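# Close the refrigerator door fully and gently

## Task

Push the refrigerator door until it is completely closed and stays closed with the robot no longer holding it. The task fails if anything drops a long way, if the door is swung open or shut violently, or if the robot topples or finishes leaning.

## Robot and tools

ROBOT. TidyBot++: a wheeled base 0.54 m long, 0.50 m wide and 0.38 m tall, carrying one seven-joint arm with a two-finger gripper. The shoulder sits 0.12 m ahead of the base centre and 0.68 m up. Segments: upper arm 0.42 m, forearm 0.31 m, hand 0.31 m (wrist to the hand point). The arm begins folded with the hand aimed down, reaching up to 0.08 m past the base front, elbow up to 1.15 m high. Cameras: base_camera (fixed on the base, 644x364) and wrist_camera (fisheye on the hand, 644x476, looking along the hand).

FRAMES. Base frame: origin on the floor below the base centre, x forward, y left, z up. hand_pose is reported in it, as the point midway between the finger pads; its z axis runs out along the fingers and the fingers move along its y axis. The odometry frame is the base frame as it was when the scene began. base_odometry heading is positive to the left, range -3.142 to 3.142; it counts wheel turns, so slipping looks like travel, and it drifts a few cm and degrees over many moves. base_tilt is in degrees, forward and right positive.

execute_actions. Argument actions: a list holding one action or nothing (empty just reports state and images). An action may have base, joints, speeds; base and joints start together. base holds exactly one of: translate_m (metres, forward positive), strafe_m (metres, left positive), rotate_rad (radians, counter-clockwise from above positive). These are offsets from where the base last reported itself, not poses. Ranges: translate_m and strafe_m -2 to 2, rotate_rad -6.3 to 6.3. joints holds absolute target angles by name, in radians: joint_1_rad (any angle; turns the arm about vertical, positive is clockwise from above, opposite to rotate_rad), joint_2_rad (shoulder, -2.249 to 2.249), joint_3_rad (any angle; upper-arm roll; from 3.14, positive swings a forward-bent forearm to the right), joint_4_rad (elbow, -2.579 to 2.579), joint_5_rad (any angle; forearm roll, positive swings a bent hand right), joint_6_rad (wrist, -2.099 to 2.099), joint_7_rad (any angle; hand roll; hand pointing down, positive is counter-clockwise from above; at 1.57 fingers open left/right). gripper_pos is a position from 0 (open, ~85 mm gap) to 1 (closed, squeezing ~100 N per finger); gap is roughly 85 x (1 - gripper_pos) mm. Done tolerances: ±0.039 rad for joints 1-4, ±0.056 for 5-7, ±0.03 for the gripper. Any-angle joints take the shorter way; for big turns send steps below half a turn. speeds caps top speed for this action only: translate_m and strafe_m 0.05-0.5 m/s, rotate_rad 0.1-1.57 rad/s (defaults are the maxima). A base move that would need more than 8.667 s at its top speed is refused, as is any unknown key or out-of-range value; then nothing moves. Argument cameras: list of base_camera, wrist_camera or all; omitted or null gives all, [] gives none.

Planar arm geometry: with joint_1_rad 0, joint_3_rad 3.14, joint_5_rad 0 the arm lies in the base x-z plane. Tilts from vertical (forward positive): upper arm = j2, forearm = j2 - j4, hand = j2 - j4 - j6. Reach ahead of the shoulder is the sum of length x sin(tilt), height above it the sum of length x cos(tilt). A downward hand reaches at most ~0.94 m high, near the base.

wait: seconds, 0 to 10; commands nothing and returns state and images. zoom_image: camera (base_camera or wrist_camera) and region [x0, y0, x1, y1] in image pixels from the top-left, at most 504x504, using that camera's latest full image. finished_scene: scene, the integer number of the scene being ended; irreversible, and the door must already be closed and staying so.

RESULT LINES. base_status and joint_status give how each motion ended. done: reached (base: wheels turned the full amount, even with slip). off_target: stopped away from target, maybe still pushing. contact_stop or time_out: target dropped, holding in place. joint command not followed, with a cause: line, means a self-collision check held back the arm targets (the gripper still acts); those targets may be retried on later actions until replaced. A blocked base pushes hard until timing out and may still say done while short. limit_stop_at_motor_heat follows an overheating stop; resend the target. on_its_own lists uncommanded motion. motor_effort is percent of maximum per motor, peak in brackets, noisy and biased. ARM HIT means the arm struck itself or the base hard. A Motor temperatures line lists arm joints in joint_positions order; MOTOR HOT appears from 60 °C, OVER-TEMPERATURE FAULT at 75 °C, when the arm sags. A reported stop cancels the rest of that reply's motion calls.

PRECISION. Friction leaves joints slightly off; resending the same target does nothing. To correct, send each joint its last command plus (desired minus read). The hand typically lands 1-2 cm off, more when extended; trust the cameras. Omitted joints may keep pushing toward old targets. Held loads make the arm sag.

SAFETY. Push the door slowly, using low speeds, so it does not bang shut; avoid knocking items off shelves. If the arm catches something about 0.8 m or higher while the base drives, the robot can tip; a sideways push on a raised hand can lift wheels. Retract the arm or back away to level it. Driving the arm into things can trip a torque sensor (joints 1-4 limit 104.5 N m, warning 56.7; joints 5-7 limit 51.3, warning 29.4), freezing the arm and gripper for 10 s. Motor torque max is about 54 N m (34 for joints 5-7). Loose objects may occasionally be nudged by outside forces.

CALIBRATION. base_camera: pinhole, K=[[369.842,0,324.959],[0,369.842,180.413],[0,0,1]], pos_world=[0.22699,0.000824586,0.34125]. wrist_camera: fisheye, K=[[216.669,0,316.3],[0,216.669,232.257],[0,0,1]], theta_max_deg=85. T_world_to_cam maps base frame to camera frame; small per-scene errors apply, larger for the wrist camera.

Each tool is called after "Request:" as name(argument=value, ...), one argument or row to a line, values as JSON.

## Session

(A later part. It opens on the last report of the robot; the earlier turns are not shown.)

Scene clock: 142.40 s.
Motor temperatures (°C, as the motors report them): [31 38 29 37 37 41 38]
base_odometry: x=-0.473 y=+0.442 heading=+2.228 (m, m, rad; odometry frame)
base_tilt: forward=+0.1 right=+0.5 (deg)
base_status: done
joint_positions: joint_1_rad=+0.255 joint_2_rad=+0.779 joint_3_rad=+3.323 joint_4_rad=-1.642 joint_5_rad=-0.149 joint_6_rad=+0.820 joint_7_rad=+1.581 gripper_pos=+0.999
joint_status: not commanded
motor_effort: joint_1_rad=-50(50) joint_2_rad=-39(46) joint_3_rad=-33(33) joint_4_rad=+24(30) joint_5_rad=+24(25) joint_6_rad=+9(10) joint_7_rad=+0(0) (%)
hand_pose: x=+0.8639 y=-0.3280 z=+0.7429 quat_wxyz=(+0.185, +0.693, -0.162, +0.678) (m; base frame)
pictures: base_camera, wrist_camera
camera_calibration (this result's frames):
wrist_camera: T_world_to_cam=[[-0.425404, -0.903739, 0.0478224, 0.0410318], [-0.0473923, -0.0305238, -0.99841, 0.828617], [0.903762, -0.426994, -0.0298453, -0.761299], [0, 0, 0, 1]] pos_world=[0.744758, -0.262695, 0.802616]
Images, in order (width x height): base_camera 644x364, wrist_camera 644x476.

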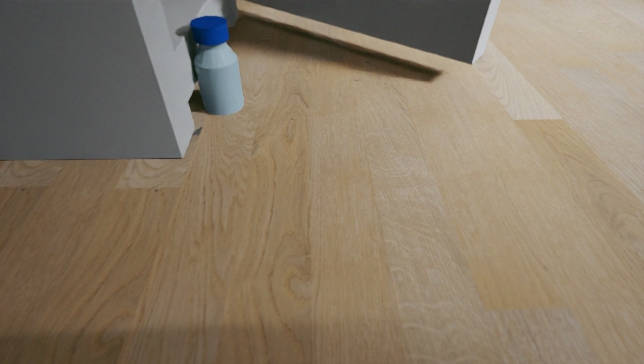

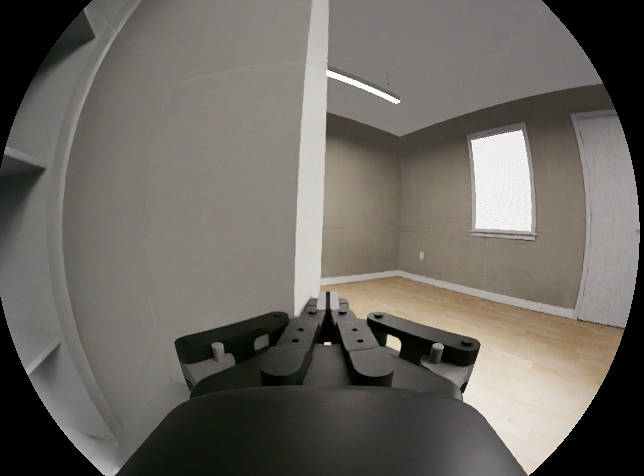

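Request:
execute_actions(
  actions=[
    {"joints":{"joint_1_rad":0.36,"joint_3_rad":3.32,"joint_5_rad":-0.15}},
  ],
  cameras=[],
)

Request:
execute_actions(
  actions=[
    {"base":{"translate_m":-0.2},"speeds":{"translate_m":0.2}},
  ],
)

Scene clock: 153.63 s.
Motor temperatures (°C, as the motors report them): [32 38 29 37 37 41 38]
base_odometry: x=-0.473 y=+0.442 heading=+2.228 (m, m, rad; odometry frame)
base_tilt: forward=+0.1 right=+0.5 (deg)
base_status: not commanded
joint_positions: joint_1_rad=+0.356 joint_2_rad=+0.790 joint_3_rad=+3.314 joint_4_rad=-1.614 joint_5_rad=-0.148 joint_6_rad=+0.820 joint_7_rad=+1.581 gripper_pos=+0.999
joint_status: all done
motor_effort: joint_1_rad=+0(50) joint_2_rad=-43(43) joint_3_rad=+2(33) joint_4_rad=+16(24) joint_5_rad=+0(24) joint_6_rad=+8(9) joint_7_rad=+0(0) (%)
hand_pose: x=+0.8366 y=-0.3988 z=+0.7478 quat_wxyz=(+0.215, +0.679, -0.194, +0.674) (m; base frame)
pictures: none
No camera images: the call's "cameras" was empty. Leave "cameras" out to get every camera's image.

Scene clock: 155.37 s.
Motor temperatures (°C, as the motors report them): [32 38 29 37 37 41 38]
base_odometry: x=-0.351 y=+0.284 heading=+2.229 (m, m, rad; odometry frame)
base_tilt: forward=+0.1 right=+0.5 (deg)
base_status: done
joint_positions: joint_1_rad=+0.358 joint_2_rad=+0.792 joint_3_rad=+3.314 joint_4_rad=-1.613 joint_5_rad=-0.148 joint_6_rad=+0.820 joint_7_rad=+1.581 gripper_pos=+0.999
joint_status: not commanded
motor_effort: joint_1_rad=-1(3) joint_2_rad=-42(46) joint_3_rad=+2(3) joint_4_rad=+16(17) joint_5_rad=+0(1) joint_6_rad=+8(9) joint_7_rad=+0(1) (%)
hand_pose: x=+0.8364 y=-0.4003 z=+0.7464 quat_wxyz=(+0.216, +0.680, -0.194, +0.674) (m; base frame)
pictures: base_camera, wrist_camera
camera_calibration (this result's frames):
wrist_camera: T_world_to_cam=[[-0.507862, -0.86039, 0.0424923, 0.0541633], [-0.034898, -0.0287376, -0.998978, 0.819267], [0.860732, -0.508825, -0.0154311, -0.774796], [0, 0, 0, 1]] pos_world=[0.722989, -0.32409, 0.804172]
Images, in order (width x height): base_camera 644x364, wrist_camera 644x476.

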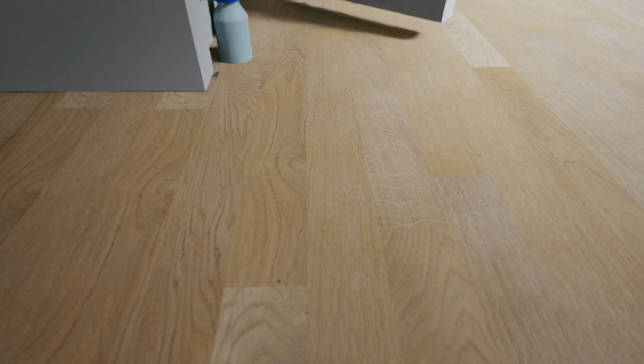

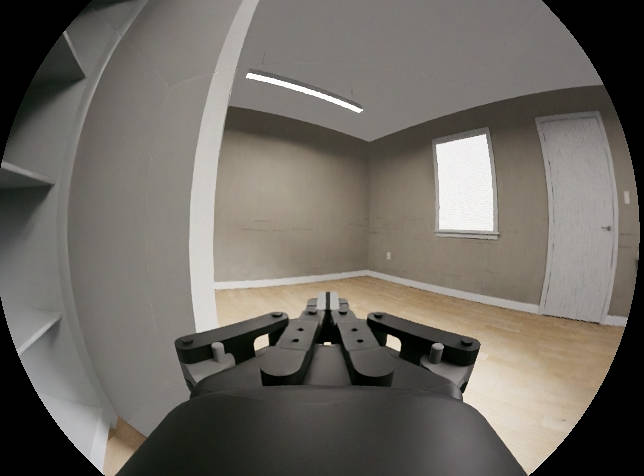

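Request:
execute_actions(
  actions=[
    {"joints":{"joint_1_rad":-0.237,"joint_2_rad":1.148,"joint_3_rad":3.14,"joint_4_rad":-1.322,"joint_5_rad":0,"joint_6_rad":-0.67,"joint_7_rad":-0.237,"gripper_pos":0}},
  ],
  cameras=[],
)

Request:
execute_actions(
  actions=[
    {"base":{"translate_m":0.3},"speeds":{"translate_m":0.15}},
  ],
)

Scene clock: 167.90 s.
Motor temperatures (°C, as the motors report them): [32 39 29 37 37 41 38]
base_odometry: x=-0.351 y=+0.284 heading=+2.229 (m, m, rad; odometry frame)
base_tilt: forward=+0.1 right=+0.5 (deg)
base_status: not commanded
joint_positions: joint_1_rad=-0.239 joint_2_rad=+1.145 joint_3_rad=+3.142 joint_4_rad=-1.339 joint_5_rad=-0.022 joint_6_rad=-0.643 joint_7_rad=-0.213 gripper_pos=+0.000
joint_status: all done
motor_effort: joint_1_rad=+0(4) joint_2_rad=-44(46) joint_3_rad=-1(1) joint_4_rad=+10(16) joint_5_rad=+0(1) joint_6_rad=+0(9) joint_7_rad=+0(0) (%)
hand_pose: x=+0.6813 y=+0.1422 z=+0.2956 quat_wxyz=(-0.009, +0.710, -0.704, -0.001) (m; base frame)
pictures: none
No camera images: the call's "cameras" was empty. Leave "cameras" out to get every camera's image.

Scene clock: 170.53 s.
Motor temperatures (°C, as the motors report them): [32 39 29 37 37 41 38]
base_odometry: x=-0.534 y=+0.521 heading=+2.229 (m, m, rad; odometry frame)
base_tilt: forward=+0.1 right=+0.5 (deg)
base_status: done
joint_positions: joint_1_rad=-0.232 joint_2_rad=+1.149 joint_3_rad=+3.145 joint_4_rad=-1.329 joint_5_rad=-0.009 joint_6_rad=-0.645 joint_7_rad=-0.213 gripper_pos=+0.000
joint_status: not commanded
motor_effort: joint_1_rad=+0(11) joint_2_rad=-44(48) joint_3_rad=-1(7) joint_4_rad=+10(29) joint_5_rad=+0(3) joint_6_rad=+0(1) joint_7_rad=+0(0) (%)
hand_pose: x=+0.6865 y=+0.1350 z=+0.2953 quat_wxyz=(-0.009, +0.711, -0.704, +0.004) (m; base frame)
pictures: base_camera, wrist_camera
camera_calibration (this result's frames):
wrist_camera: T_world_to_cam=[[-0.997153, -0.0203128, -0.0726198, 0.714169], [-0.0218226, 0.999561, 0.0200572, -0.0699186], [0.0721805, 0.0215849, -0.997158, 0.379293], [0, 0, 0, 1]] pos_world=[0.683232, 0.0762076, 0.431481]
Images, in order (width x height): base_camera 644x364, wrist_camera 644x476.

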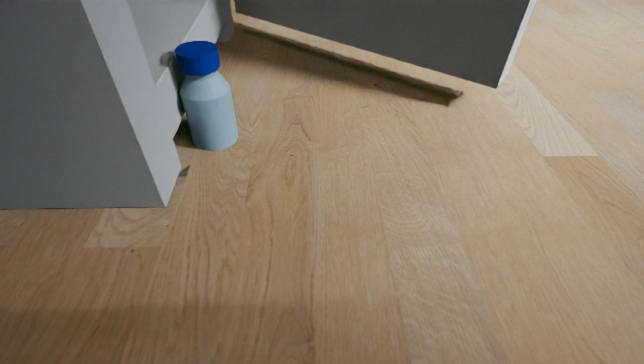

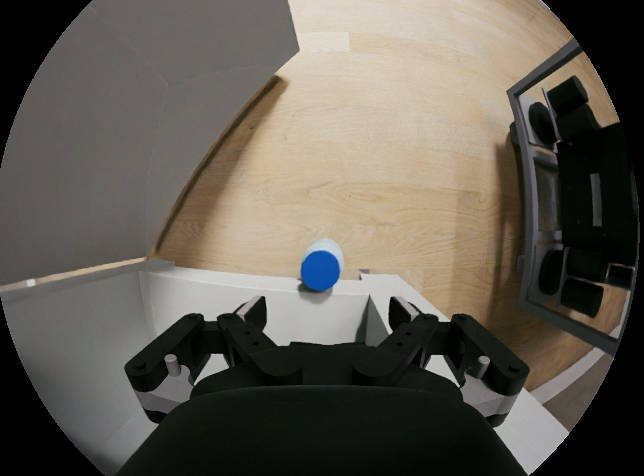

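Request:
execute_actions(
  actions=[
    {"joints":{"joint_1_rad":-0.222,"joint_2_rad":1.542,"joint_4_rad":-1.03,"joint_6_rad":-0.55}},
  ],
)

Scene clock: 175.33 s.
Motor temperatures (°C, as the motors report them): [32 39 29 36 37 41 38]
base_odometry: x=-0.534 y=+0.521 heading=+2.229 (m, m, rad; odometry frame)
base_tilt: forward=+0.2 right=+0.5 (deg)
base_status: not commanded
joint_positions: joint_1_rad=-0.230 joint_2_rad=+1.544 joint_3_rad=+3.145 joint_4_rad=-1.033 joint_5_rad=-0.009 joint_6_rad=-0.580 joint_7_rad=-0.213 gripper_pos=+0.000
joint_status: all done
motor_effort: joint_1_rad=+0(3) joint_2_rad=-46(49) joint_3_rad=-1(2) joint_4_rad=+8(10) joint_5_rad=+0(0) joint_6_rad=+0(3) joint_7_rad=+0(0) (%)
hand_pose: x=+0.6873 y=+0.1342 z=+0.1160 quat_wxyz=(+0.006, +0.710, -0.704, -0.005) (m; base frame)
pictures: base_camera, wrist_camera
camera_calibration (this result's frames):
wrist_camera: T_world_to_cam=[[-0.999014, -0.020286, -0.0394948, 0.699389], [-0.0207823, 0.99971, 0.0121961, -0.0653497], [0.0392359, 0.0130049, -0.999145, 0.224503], [0, 0, 0, 1]] pos_world=[0.688532, 0.0765988, 0.252731]
Images, in order (width x height): base_camera 644x364, wrist_camera 644x476.

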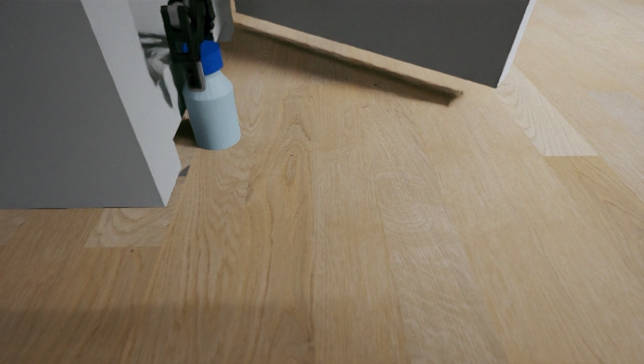

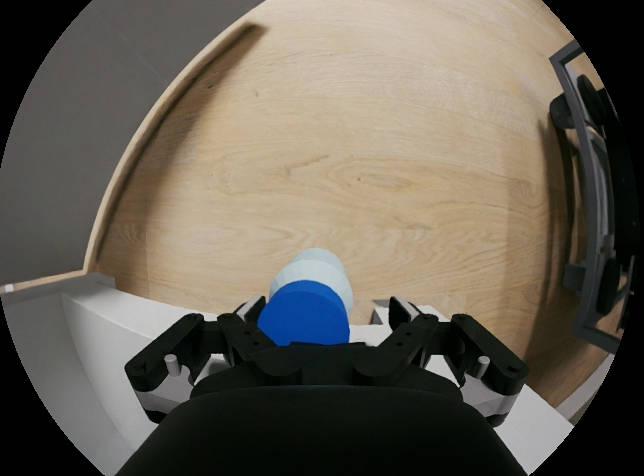

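Shift 1.3 cm forward and grip.

Request:
execute_actions(
  actions=[
    {"base":{"translate_m":0.013},"joints":{"gripper_pos":1}},
  ],
  cameras=[],
)

Request:
execute_actions(
  actions=[
    {"base":{"strafe_m":-0.08},"speeds":{"strafe_m":0.08},"joints":{"joint_2_rad":1.47}},
  ],
)

Scene clock: 179.00 s.
Motor temperatures (°C, as the motors report them): [32 39 29 36 37 41 38]
base_odometry: x=-0.542 y=+0.531 heading=+2.229 (m, m, rad; odometry frame)
base_tilt: forward=+0.2 right=+0.5 (deg)
base_status: done
joint_positions: joint_1_rad=-0.229 joint_2_rad=+1.543 joint_3_rad=+3.145 joint_4_rad=-1.032 joint_5_rad=-0.009 joint_6_rad=-0.579 joint_7_rad=-0.213 gripper_pos=+0.421
joint_status: gripper_pos off_target (ended at +0.421, target +1.000)
motor_effort: joint_1_rad=+0(2) joint_2_rad=-46(49) joint_3_rad=-1(2) joint_4_rad=+9(10) joint_5_rad=+0(0) joint_6_rad=+0(2) joint_7_rad=-1(0) (%)
hand_pose: x=+0.6891 y=+0.1338 z=+0.1171 quat_wxyz=(+0.005, +0.710, -0.704, -0.004) (m; base frame)
pictures: none
No camera images: the call's "cameras" was empty. Leave "cameras" out to get every camera's image.

Scene clock: 180.50 s.
Motor temperatures (°C, as the motors report them): [32 39 29 36 37 41 38]
base_odometry: x=-0.479 y=+0.580 heading=+2.230 (m, m, rad; odometry frame)
base_tilt: forward=+0.1 right=+0.5 (deg)
base_status: done
joint_positions: joint_1_rad=-0.222 joint_2_rad=+1.495 joint_3_rad=+3.144 joint_4_rad=-1.033 joint_5_rad=-0.009 joint_6_rad=-0.579 joint_7_rad=-0.213 gripper_pos=+0.421
joint_status: all done
motor_effort: joint_1_rad=+0(4) joint_2_rad=-51(53) joint_3_rad=-1(3) joint_4_rad=+10(11) joint_5_rad=+1(1) joint_6_rad=+0(1) joint_7_rad=+0(1) (%)
hand_pose: x=+0.7151 y=+0.1363 z=+0.1455 quat_wxyz=(-0.015, +0.707, -0.707, +0.008) (m; base frame)
pictures: base_camera, wrist_camera
camera_calibration (this result's frames):
wrist_camera: T_world_to_cam=[[-0.996017, -0.0115259, -0.088421, 0.732199], [-0.0136628, 0.999628, 0.0235995, -0.0739301], [0.0881161, 0.0247136, -0.995804, 0.215818], [0, 0, 0, 1]] pos_world=[0.709255, 0.0770083, 0.281399]
Images, in order (width x height): base_camera 644x364, wrist_camera 644x476.

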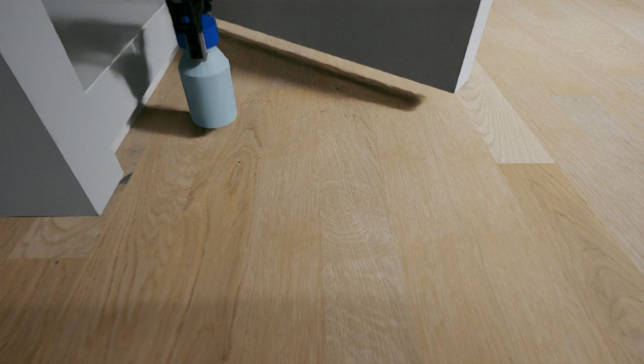

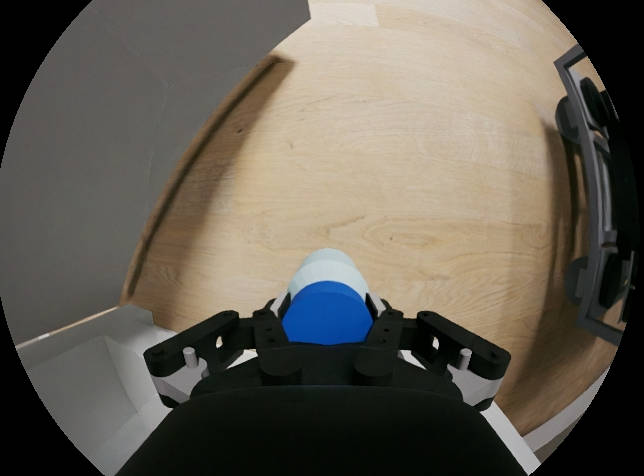

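Request:
execute_actions(
  actions=[
    {"base":{"translate_m":-0.38},"speeds":{"translate_m":0.25}},
  ],
  cameras=[],
)

Request:
execute_actions(
  actions=[
    {"joints":{"joint_2_rad":1.53}},
  ],
  cameras=[],
)

Request:
execute_actions(
  actions=[
    {"joints":{"gripper_pos":0}},
  ],
  cameras=[],
)

Request:
execute_actions(
  actions=[
    {"joints":{"joint_2_rad":1.148,"joint_4_rad":-1.322,"joint_6_rad":-0.67}},
  ],
)

Scene clock: 186.33 s.
Motor temperatures (°C, as the motors report them): [32 40 29 36 37 41 38]
base_odometry: x=-0.246 y=+0.280 heading=+2.229 (m, m, rad; odometry frame)
base_tilt: forward=+0.1 right=+0.5 (deg)
base_status: done
joint_positions: joint_1_rad=-0.222 joint_2_rad=+1.495 joint_3_rad=+3.144 joint_4_rad=-1.033 joint_5_rad=-0.009 joint_6_rad=-0.578 joint_7_rad=-0.213 gripper_pos=+0.421
joint_status: not commanded
motor_effort: joint_1_rad=+0(2) joint_2_rad=-51(52) joint_3_rad=-1(2) joint_4_rad=+11(12) joint_5_rad=+0(0) joint_6_rad=+0(1) joint_7_rad=+0(0) (%)
hand_pose: x=+0.7154 y=+0.1362 z=+0.1456 quat_wxyz=(-0.016, +0.707, -0.707, +0.008) (m; base frame)
pictures: none
No camera images: the call's "cameras" was empty. Leave "cameras" out to get every camera's image.

Scene clock: 187.23 s.
Motor temperatures (°C, as the motors report them): [32 40 29 36 37 41 38]
base_odometry: x=-0.246 y=+0.280 heading=+2.229 (m, m, rad; odometry frame)
base_tilt: forward=+0.2 right=+0.5 (deg)
base_status: not commanded
joint_positions: joint_1_rad=-0.222 joint_2_rad=+1.543 joint_3_rad=+3.144 joint_4_rad=-1.033 joint_5_rad=-0.009 joint_6_rad=-0.578 joint_7_rad=-0.213 gripper_pos=+0.421
joint_status: all done
motor_effort: joint_1_rad=+0(1) joint_2_rad=-49(52) joint_3_rad=-1(2) joint_4_rad=+9(11) joint_5_rad=+0(0) joint_6_rad=+0(1) joint_7_rad=+0(0) (%)
hand_pose: x=+0.6898 y=+0.1304 z=+0.1170 quat_wxyz=(+0.004, +0.707, -0.707, -0.004) (m; base frame)
pictures: none
No camera images: the call's "cameras" was empty. Leave "cameras" out to get every camera's image.

Scene clock: 188.33 s.
Motor temperatures (°C, as the motors report them): [32 40 29 36 37 41 38]
base_odometry: x=-0.246 y=+0.280 heading=+2.229 (m, m, rad; odometry frame)
base_tilt: forward=+0.1 right=+0.5 (deg)
base_status: not commanded
joint_positions: joint_1_rad=-0.222 joint_2_rad=+1.538 joint_3_rad=+3.144 joint_4_rad=-1.033 joint_5_rad=-0.009 joint_6_rad=-0.578 joint_7_rad=-0.213 gripper_pos=+0.000
joint_status: all done
motor_effort: joint_1_rad=+0(0) joint_2_rad=-46(50) joint_3_rad=-1(1) joint_4_rad=+9(9) joint_5_rad=+0(0) joint_6_rad=+0(0) joint_7_rad=+0(0) (%)
hand_pose: x=+0.6923 y=+0.1310 z=+0.1197 quat_wxyz=(+0.002, +0.707, -0.707, -0.003) (m; base frame)
pictures: none
No camera images: the call's "cameras" was empty. Leave "cameras" out to get every camera's image.

Scene clock: 190.03 s.
Motor temperatures (°C, as the motors report them): [32 40 29 36 37 41 38]
base_odometry: x=-0.246 y=+0.280 heading=+2.229 (m, m, rad; odometry frame)
base_tilt: forward=+0.2 right=+0.5 (deg)
base_status: not commanded
joint_positions: joint_1_rad=-0.222 joint_2_rad=+1.146 joint_3_rad=+3.144 joint_4_rad=-1.305 joint_5_rad=-0.009 joint_6_rad=-0.634 joint_7_rad=-0.213 gripper_pos=+0.000
joint_status: all done
motor_effort: joint_1_rad=+0(0) joint_2_rad=-45(49) joint_3_rad=-1(1) joint_4_rad=+10(11) joint_5_rad=+0(0) joint_6_rad=+0(1) joint_7_rad=+0(0) (%)
hand_pose: x=+0.7051 y=+0.1340 z=+0.3018 quat_wxyz=(-0.025, +0.707, -0.707, +0.014) (m; base frame)
pictures: base_camera, wrist_camera
camera_calibration (this result's frames):
wrist_camera: T_world_to_cam=[[-0.993943, -0.0103014, -0.109409, 0.740729], [-0.0135187, 0.999496, 0.0287057, -0.0771153], [0.109058, 0.0300109, -0.993582, 0.35627], [0, 0, 0, 1]] pos_world=[0.696347, 0.074015, 0.437239]
Images, in order (width x height): base_camera 644x364, wrist_camera 644x476.

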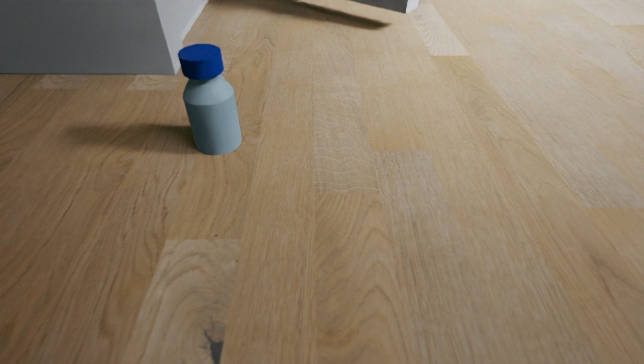

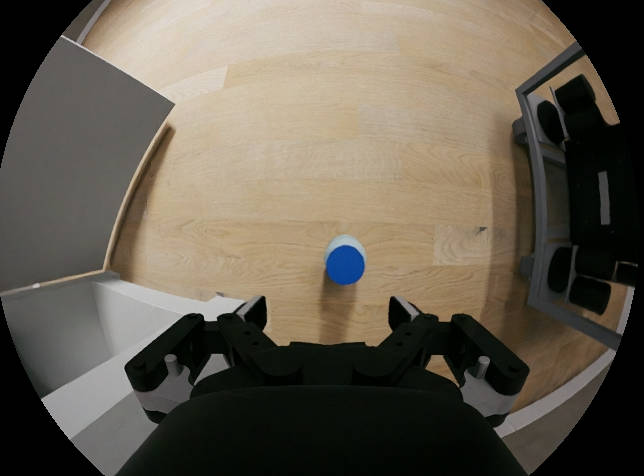

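Request:
execute_actions(
  actions=[
    {"base":{"strafe_m":-1.1},"joints":{"joint_1_rad":0,"joint_2_rad":0.8,"joint_4_rad":-1.6,"joint_6_rad":0.83,"joint_7_rad":1.57,"gripper_pos":1}},
  ],
  cameras=[],
)

Request:
execute_actions(
  actions=[
    {"base":{"translate_m":1.83}},
  ],
  cameras=[],
)

Request:
execute_actions(
  actions=[
    {"base":{"rotate_rad":2.09},"speeds":{"rotate_rad":1.0}},
  ],
)

Scene clock: 198.13 s.
Motor temperatures (°C, as the motors report them): [32 40 29 36 37 41 38]
base_odometry: x=+0.624 y=+0.953 heading=+2.229 (m, m, rad; odometry frame)
base_tilt: forward=+0.1 right=+0.5 (deg)
base_status: done
joint_positions: joint_1_rad=+0.002 joint_2_rad=+0.796 joint_3_rad=+3.142 joint_4_rad=-1.586 joint_5_rad=-0.009 joint_6_rad=+0.811 joint_7_rad=+1.557 gripper_pos=+0.999
joint_status: all done
motor_effort: joint_1_rad=+0(4) joint_2_rad=-43(47) joint_3_rad=-1(3) joint_4_rad=+16(17) joint_5_rad=+1(1) joint_6_rad=+9(9) joint_7_rad=+1(0) (%)
hand_pose: x=+0.9475 y=-0.0031 z=+0.7483 quat_wxyz=(-0.003, +0.707, -0.010, +0.707) (m; base frame)
pictures: none
No camera images: the call's "cameras" was empty. Leave "cameras" out to get every camera's image.

Scene clock: 203.07 s.
Motor temperatures (°C, as the motors report them): [32 40 29 36 37 41 38]
base_odometry: x=-0.494 y=+2.402 heading=+2.228 (m, m, rad; odometry frame)
base_tilt: forward=+0.2 right=+0.5 (deg)
base_status: done
joint_positions: joint_1_rad=+0.002 joint_2_rad=+0.796 joint_3_rad=+3.142 joint_4_rad=-1.587 joint_5_rad=-0.009 joint_6_rad=+0.811 joint_7_rad=+1.557 gripper_pos=+0.999
joint_status: not commanded
motor_effort: joint_1_rad=+0(1) joint_2_rad=-42(45) joint_3_rad=-1(2) joint_4_rad=+16(17) joint_5_rad=+0(0) joint_6_rad=+8(9) joint_7_rad=+0(1) (%)
hand_pose: x=+0.9471 y=-0.0031 z=+0.7473 quat_wxyz=(-0.003, +0.708, -0.010, +0.707) (m; base frame)
pictures: none
No camera images: the call's "cameras" was empty. Leave "cameras" out to get every camera's image.

Scene clock: 206.40 s.
Motor temperatures (°C, as the motors report them): [32 40 29 36 37 41 38]
base_odometry: x=-0.494 y=+2.402 heading=-1.965 (m, m, rad; odometry frame)
base_tilt: forward=+0.1 right=+0.5 (deg)
base_status: done
joint_positions: joint_1_rad=-0.003 joint_2_rad=+0.796 joint_3_rad=+3.135 joint_4_rad=-1.587 joint_5_rad=-0.009 joint_6_rad=+0.811 joint_7_rad=+1.557 gripper_pos=+0.999
joint_status: not commanded
motor_effort: joint_1_rad=+0(5) joint_2_rad=-43(44) joint_3_rad=-1(4) joint_4_rad=+16(16) joint_5_rad=+1(1) joint_6_rad=+8(9) joint_7_rad=+1(0) (%)
hand_pose: x=+0.9470 y=+0.0056 z=+0.7474 quat_wxyz=(-0.009, +0.708, -0.008, +0.707) (m; base frame)
pictures: base_camera, wrist_camera
camera_calibration (this result's frames):
wrist_camera: T_world_to_cam=[[0.0560997, -0.998329, -0.0138359, -0.0317373], [-0.0154765, 0.0129865, -0.999796, 0.817777], [0.998305, 0.0563024, -0.0147221, -0.797428], [0, 0, 0, 1]] pos_world=[0.810513, 0.00259271, 0.805431]
Images, in order (width x height): base_camera 644x364, wrist_camera 644x476.

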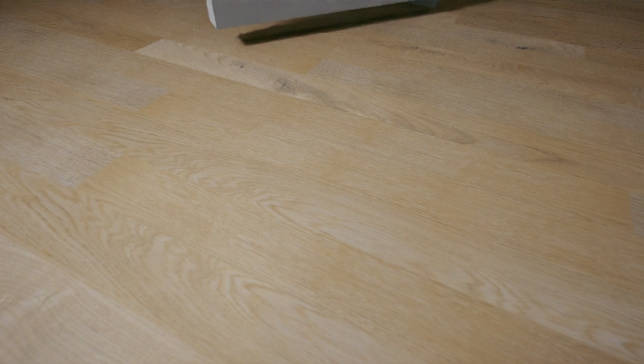

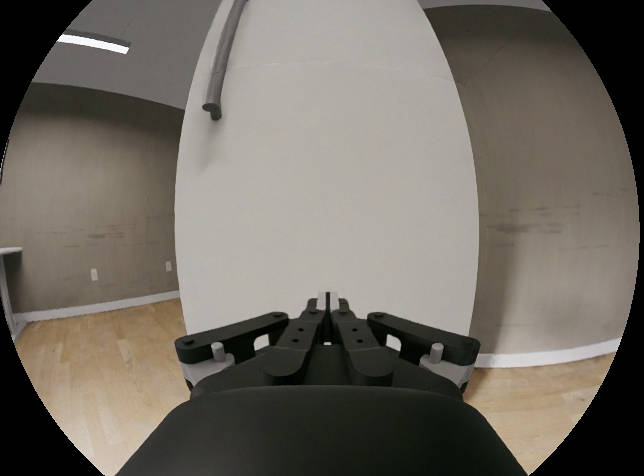

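Request:
execute_actions(
  actions=[
    {"base":{"translate_m":0.44},"speeds":{"translate_m":0.1}},
  ],
)

Scene clock: 212.37 s.
Motor temperatures (°C, as the motors report them): [32 40 29 36 37 41 38]
base_odometry: x=-0.663 y=+1.995 heading=-1.965 (m, m, rad; odometry frame)
base_tilt: forward=+0.2 right=+0.5 (deg)
base_status: done
joint_positions: joint_1_rad=-0.002 joint_2_rad=+0.794 joint_3_rad=+3.135 joint_4_rad=-1.600 joint_5_rad=-0.009 joint_6_rad=+0.812 joint_7_rad=+1.557 gripper_pos=+0.999
joint_status: not commanded
motor_effort: joint_1_rad=+0(3) joint_2_rad=-43(45) joint_3_rad=-1(3) joint_4_rad=+16(26) joint_5_rad=+0(2) joint_6_rad=+8(9) joint_7_rad=+0(0) (%)
hand_pose: x=+0.9440 y=+0.0045 z=+0.7428 quat_wxyz=(-0.009, +0.711, -0.009, +0.703) (m; base frame)
pictures: base_camera, wrist_camera
camera_calibration (this result's frames):
wrist_camera: T_world_to_cam=[[0.0546636, -0.998404, -0.01422, -0.031098], [-0.025309, 0.0128513, -0.999597, 0.822235], [0.998184, 0.0550015, -0.0245661, -0.787029], [0, 0, 0, 1]] pos_world=[0.808109, 0.00167261, 0.802128]
Images, in order (width x height): base_camera 644x364, wrist_camera 644x476.

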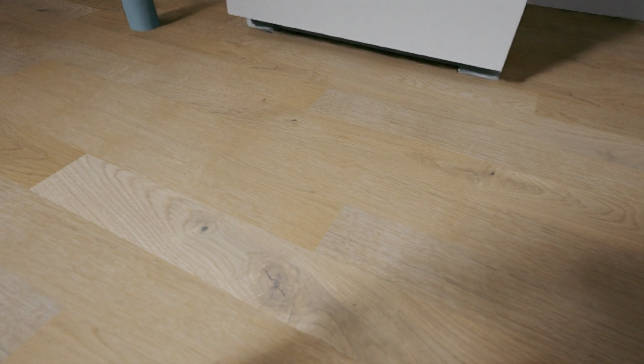

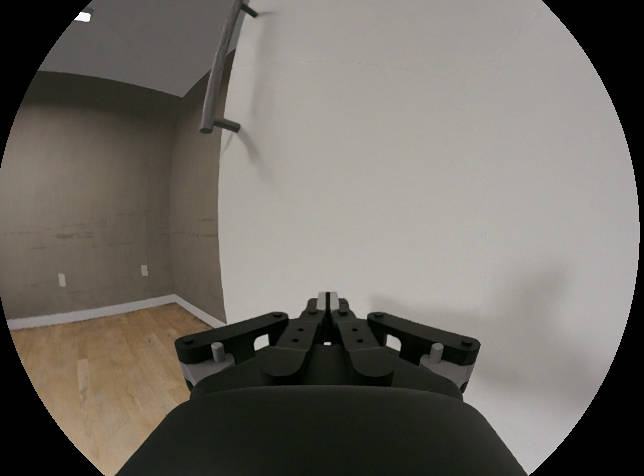

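Use a gentle arm press to confirm.

Request:
execute_actions(
  actions=[
    {"base":{"translate_m":0.06},"speeds":{"translate_m":0.05}},
  ],
  cameras=["base_camera"],
)

Scene clock: 215.70 s.
Motor temperatures (°C, as the motors report them): [32 40 29 36 37 41 38]
base_odometry: x=-0.686 y=+1.940 heading=-1.964 (m, m, rad; odometry frame)
base_tilt: forward=+0.1 right=+0.5 (deg)
base_status: done
joint_positions: joint_1_rad=-0.002 joint_2_rad=+0.794 joint_3_rad=+3.135 joint_4_rad=-1.600 joint_5_rad=-0.009 joint_6_rad=+0.812 joint_7_rad=+1.557 gripper_pos=+0.999
joint_status: not commanded
motor_effort: joint_1_rad=+0(3) joint_2_rad=-42(45) joint_3_rad=+0(1) joint_4_rad=+17(18) joint_5_rad=+0(1) joint_6_rad=+8(9) joint_7_rad=+0(1) (%)
hand_pose: x=+0.9441 y=+0.0047 z=+0.7426 quat_wxyz=(-0.009, +0.711, -0.009, +0.703) (m; base frame)
pictures: base_camera
Images, in order (width x height): base_camera 644x364.

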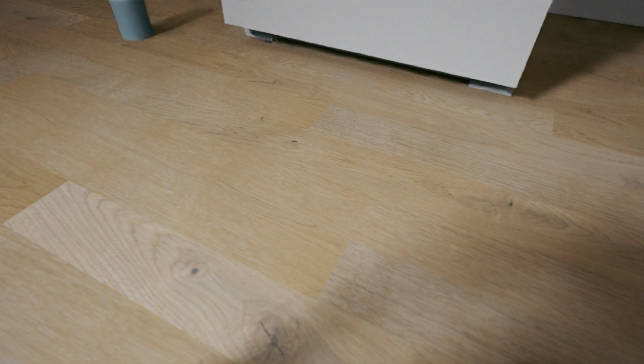

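Request:
execute_actions(
  actions=[
    {"base":{"translate_m":0.025},"speeds":{"translate_m":0.05}},
  ],
  cameras=["base_camera"],
)

Scene clock: 218.10 s.
Motor temperatures (°C, as the motors report them): [32 40 29 36 37 41 38]
base_odometry: x=-0.695 y=+1.917 heading=-1.964 (m, m, rad; odometry frame)
base_tilt: forward=+0.2 right=+0.5 (deg)
base_status: done
joint_positions: joint_1_rad=-0.029 joint_2_rad=+0.789 joint_3_rad=+3.122 joint_4_rad=-1.619 joint_5_rad=+0.002 joint_6_rad=+0.812 joint_7_rad=+1.557 gripper_pos=+0.999
joint_status: not commanded
motor_effort: joint_1_rad=+6(8) joint_2_rad=-41(44) joint_3_rad=+3(4) joint_4_rad=+20(24) joint_5_rad=-3(4) joint_6_rad=+8(8) joint_7_rad=+0(1) (%)
hand_pose: x=+0.9382 y=+0.0357 z=+0.7372 quat_wxyz=(-0.024, +0.716, +0.006, +0.698) (m; base frame)
pictures: base_camera
Images, in order (width x height): base_camera 644x364.

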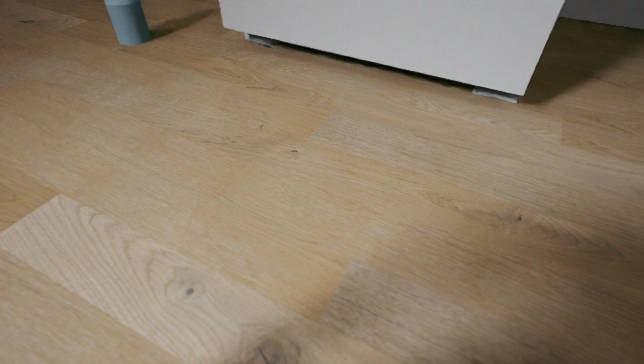

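Request:
execute_actions(
  actions=[
    {"base":{"translate_m":-0.1}},
  ],
  cameras=["base_camera"],
)

Request:
finished_scene(
  scene=1,
)

Scene clock: 221.37 s.
Motor temperatures (°C, as the motors report them): [32 40 29 36 37 41 38]
base_odometry: x=-0.657 y=+2.009 heading=-1.963 (m, m, rad; odometry frame)
base_tilt: forward=+0.1 right=+0.5 (deg)
base_status: done
joint_positions: joint_1_rad=-0.001 joint_2_rad=+0.797 joint_3_rad=+3.134 joint_4_rad=-1.603 joint_5_rad=+0.002 joint_6_rad=+0.812 joint_7_rad=+1.557 gripper_pos=+0.999
joint_status: not commanded
motor_effort: joint_1_rad=-1(5) joint_2_rad=-43(46) joint_3_rad=-1(3) joint_4_rad=+16(19) joint_5_rad=+0(3) joint_6_rad=+8(9) joint_7_rad=+0(1) (%)
hand_pose: x=+0.9434 y=+0.0063 z=+0.7386 quat_wxyz=(-0.009, +0.713, -0.004, +0.701) (m; base frame)
pictures: base_camera
Images, in order (width x height): base_camera 644x364.

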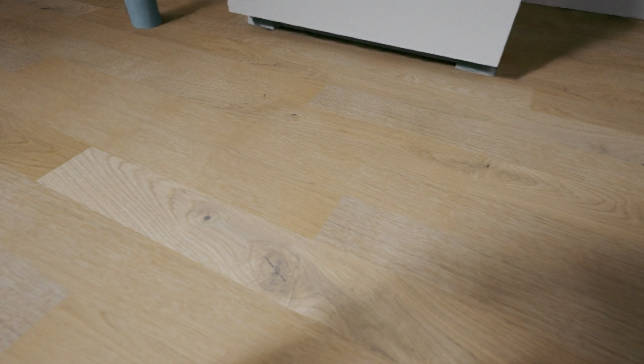

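The scene is finished: the task was done.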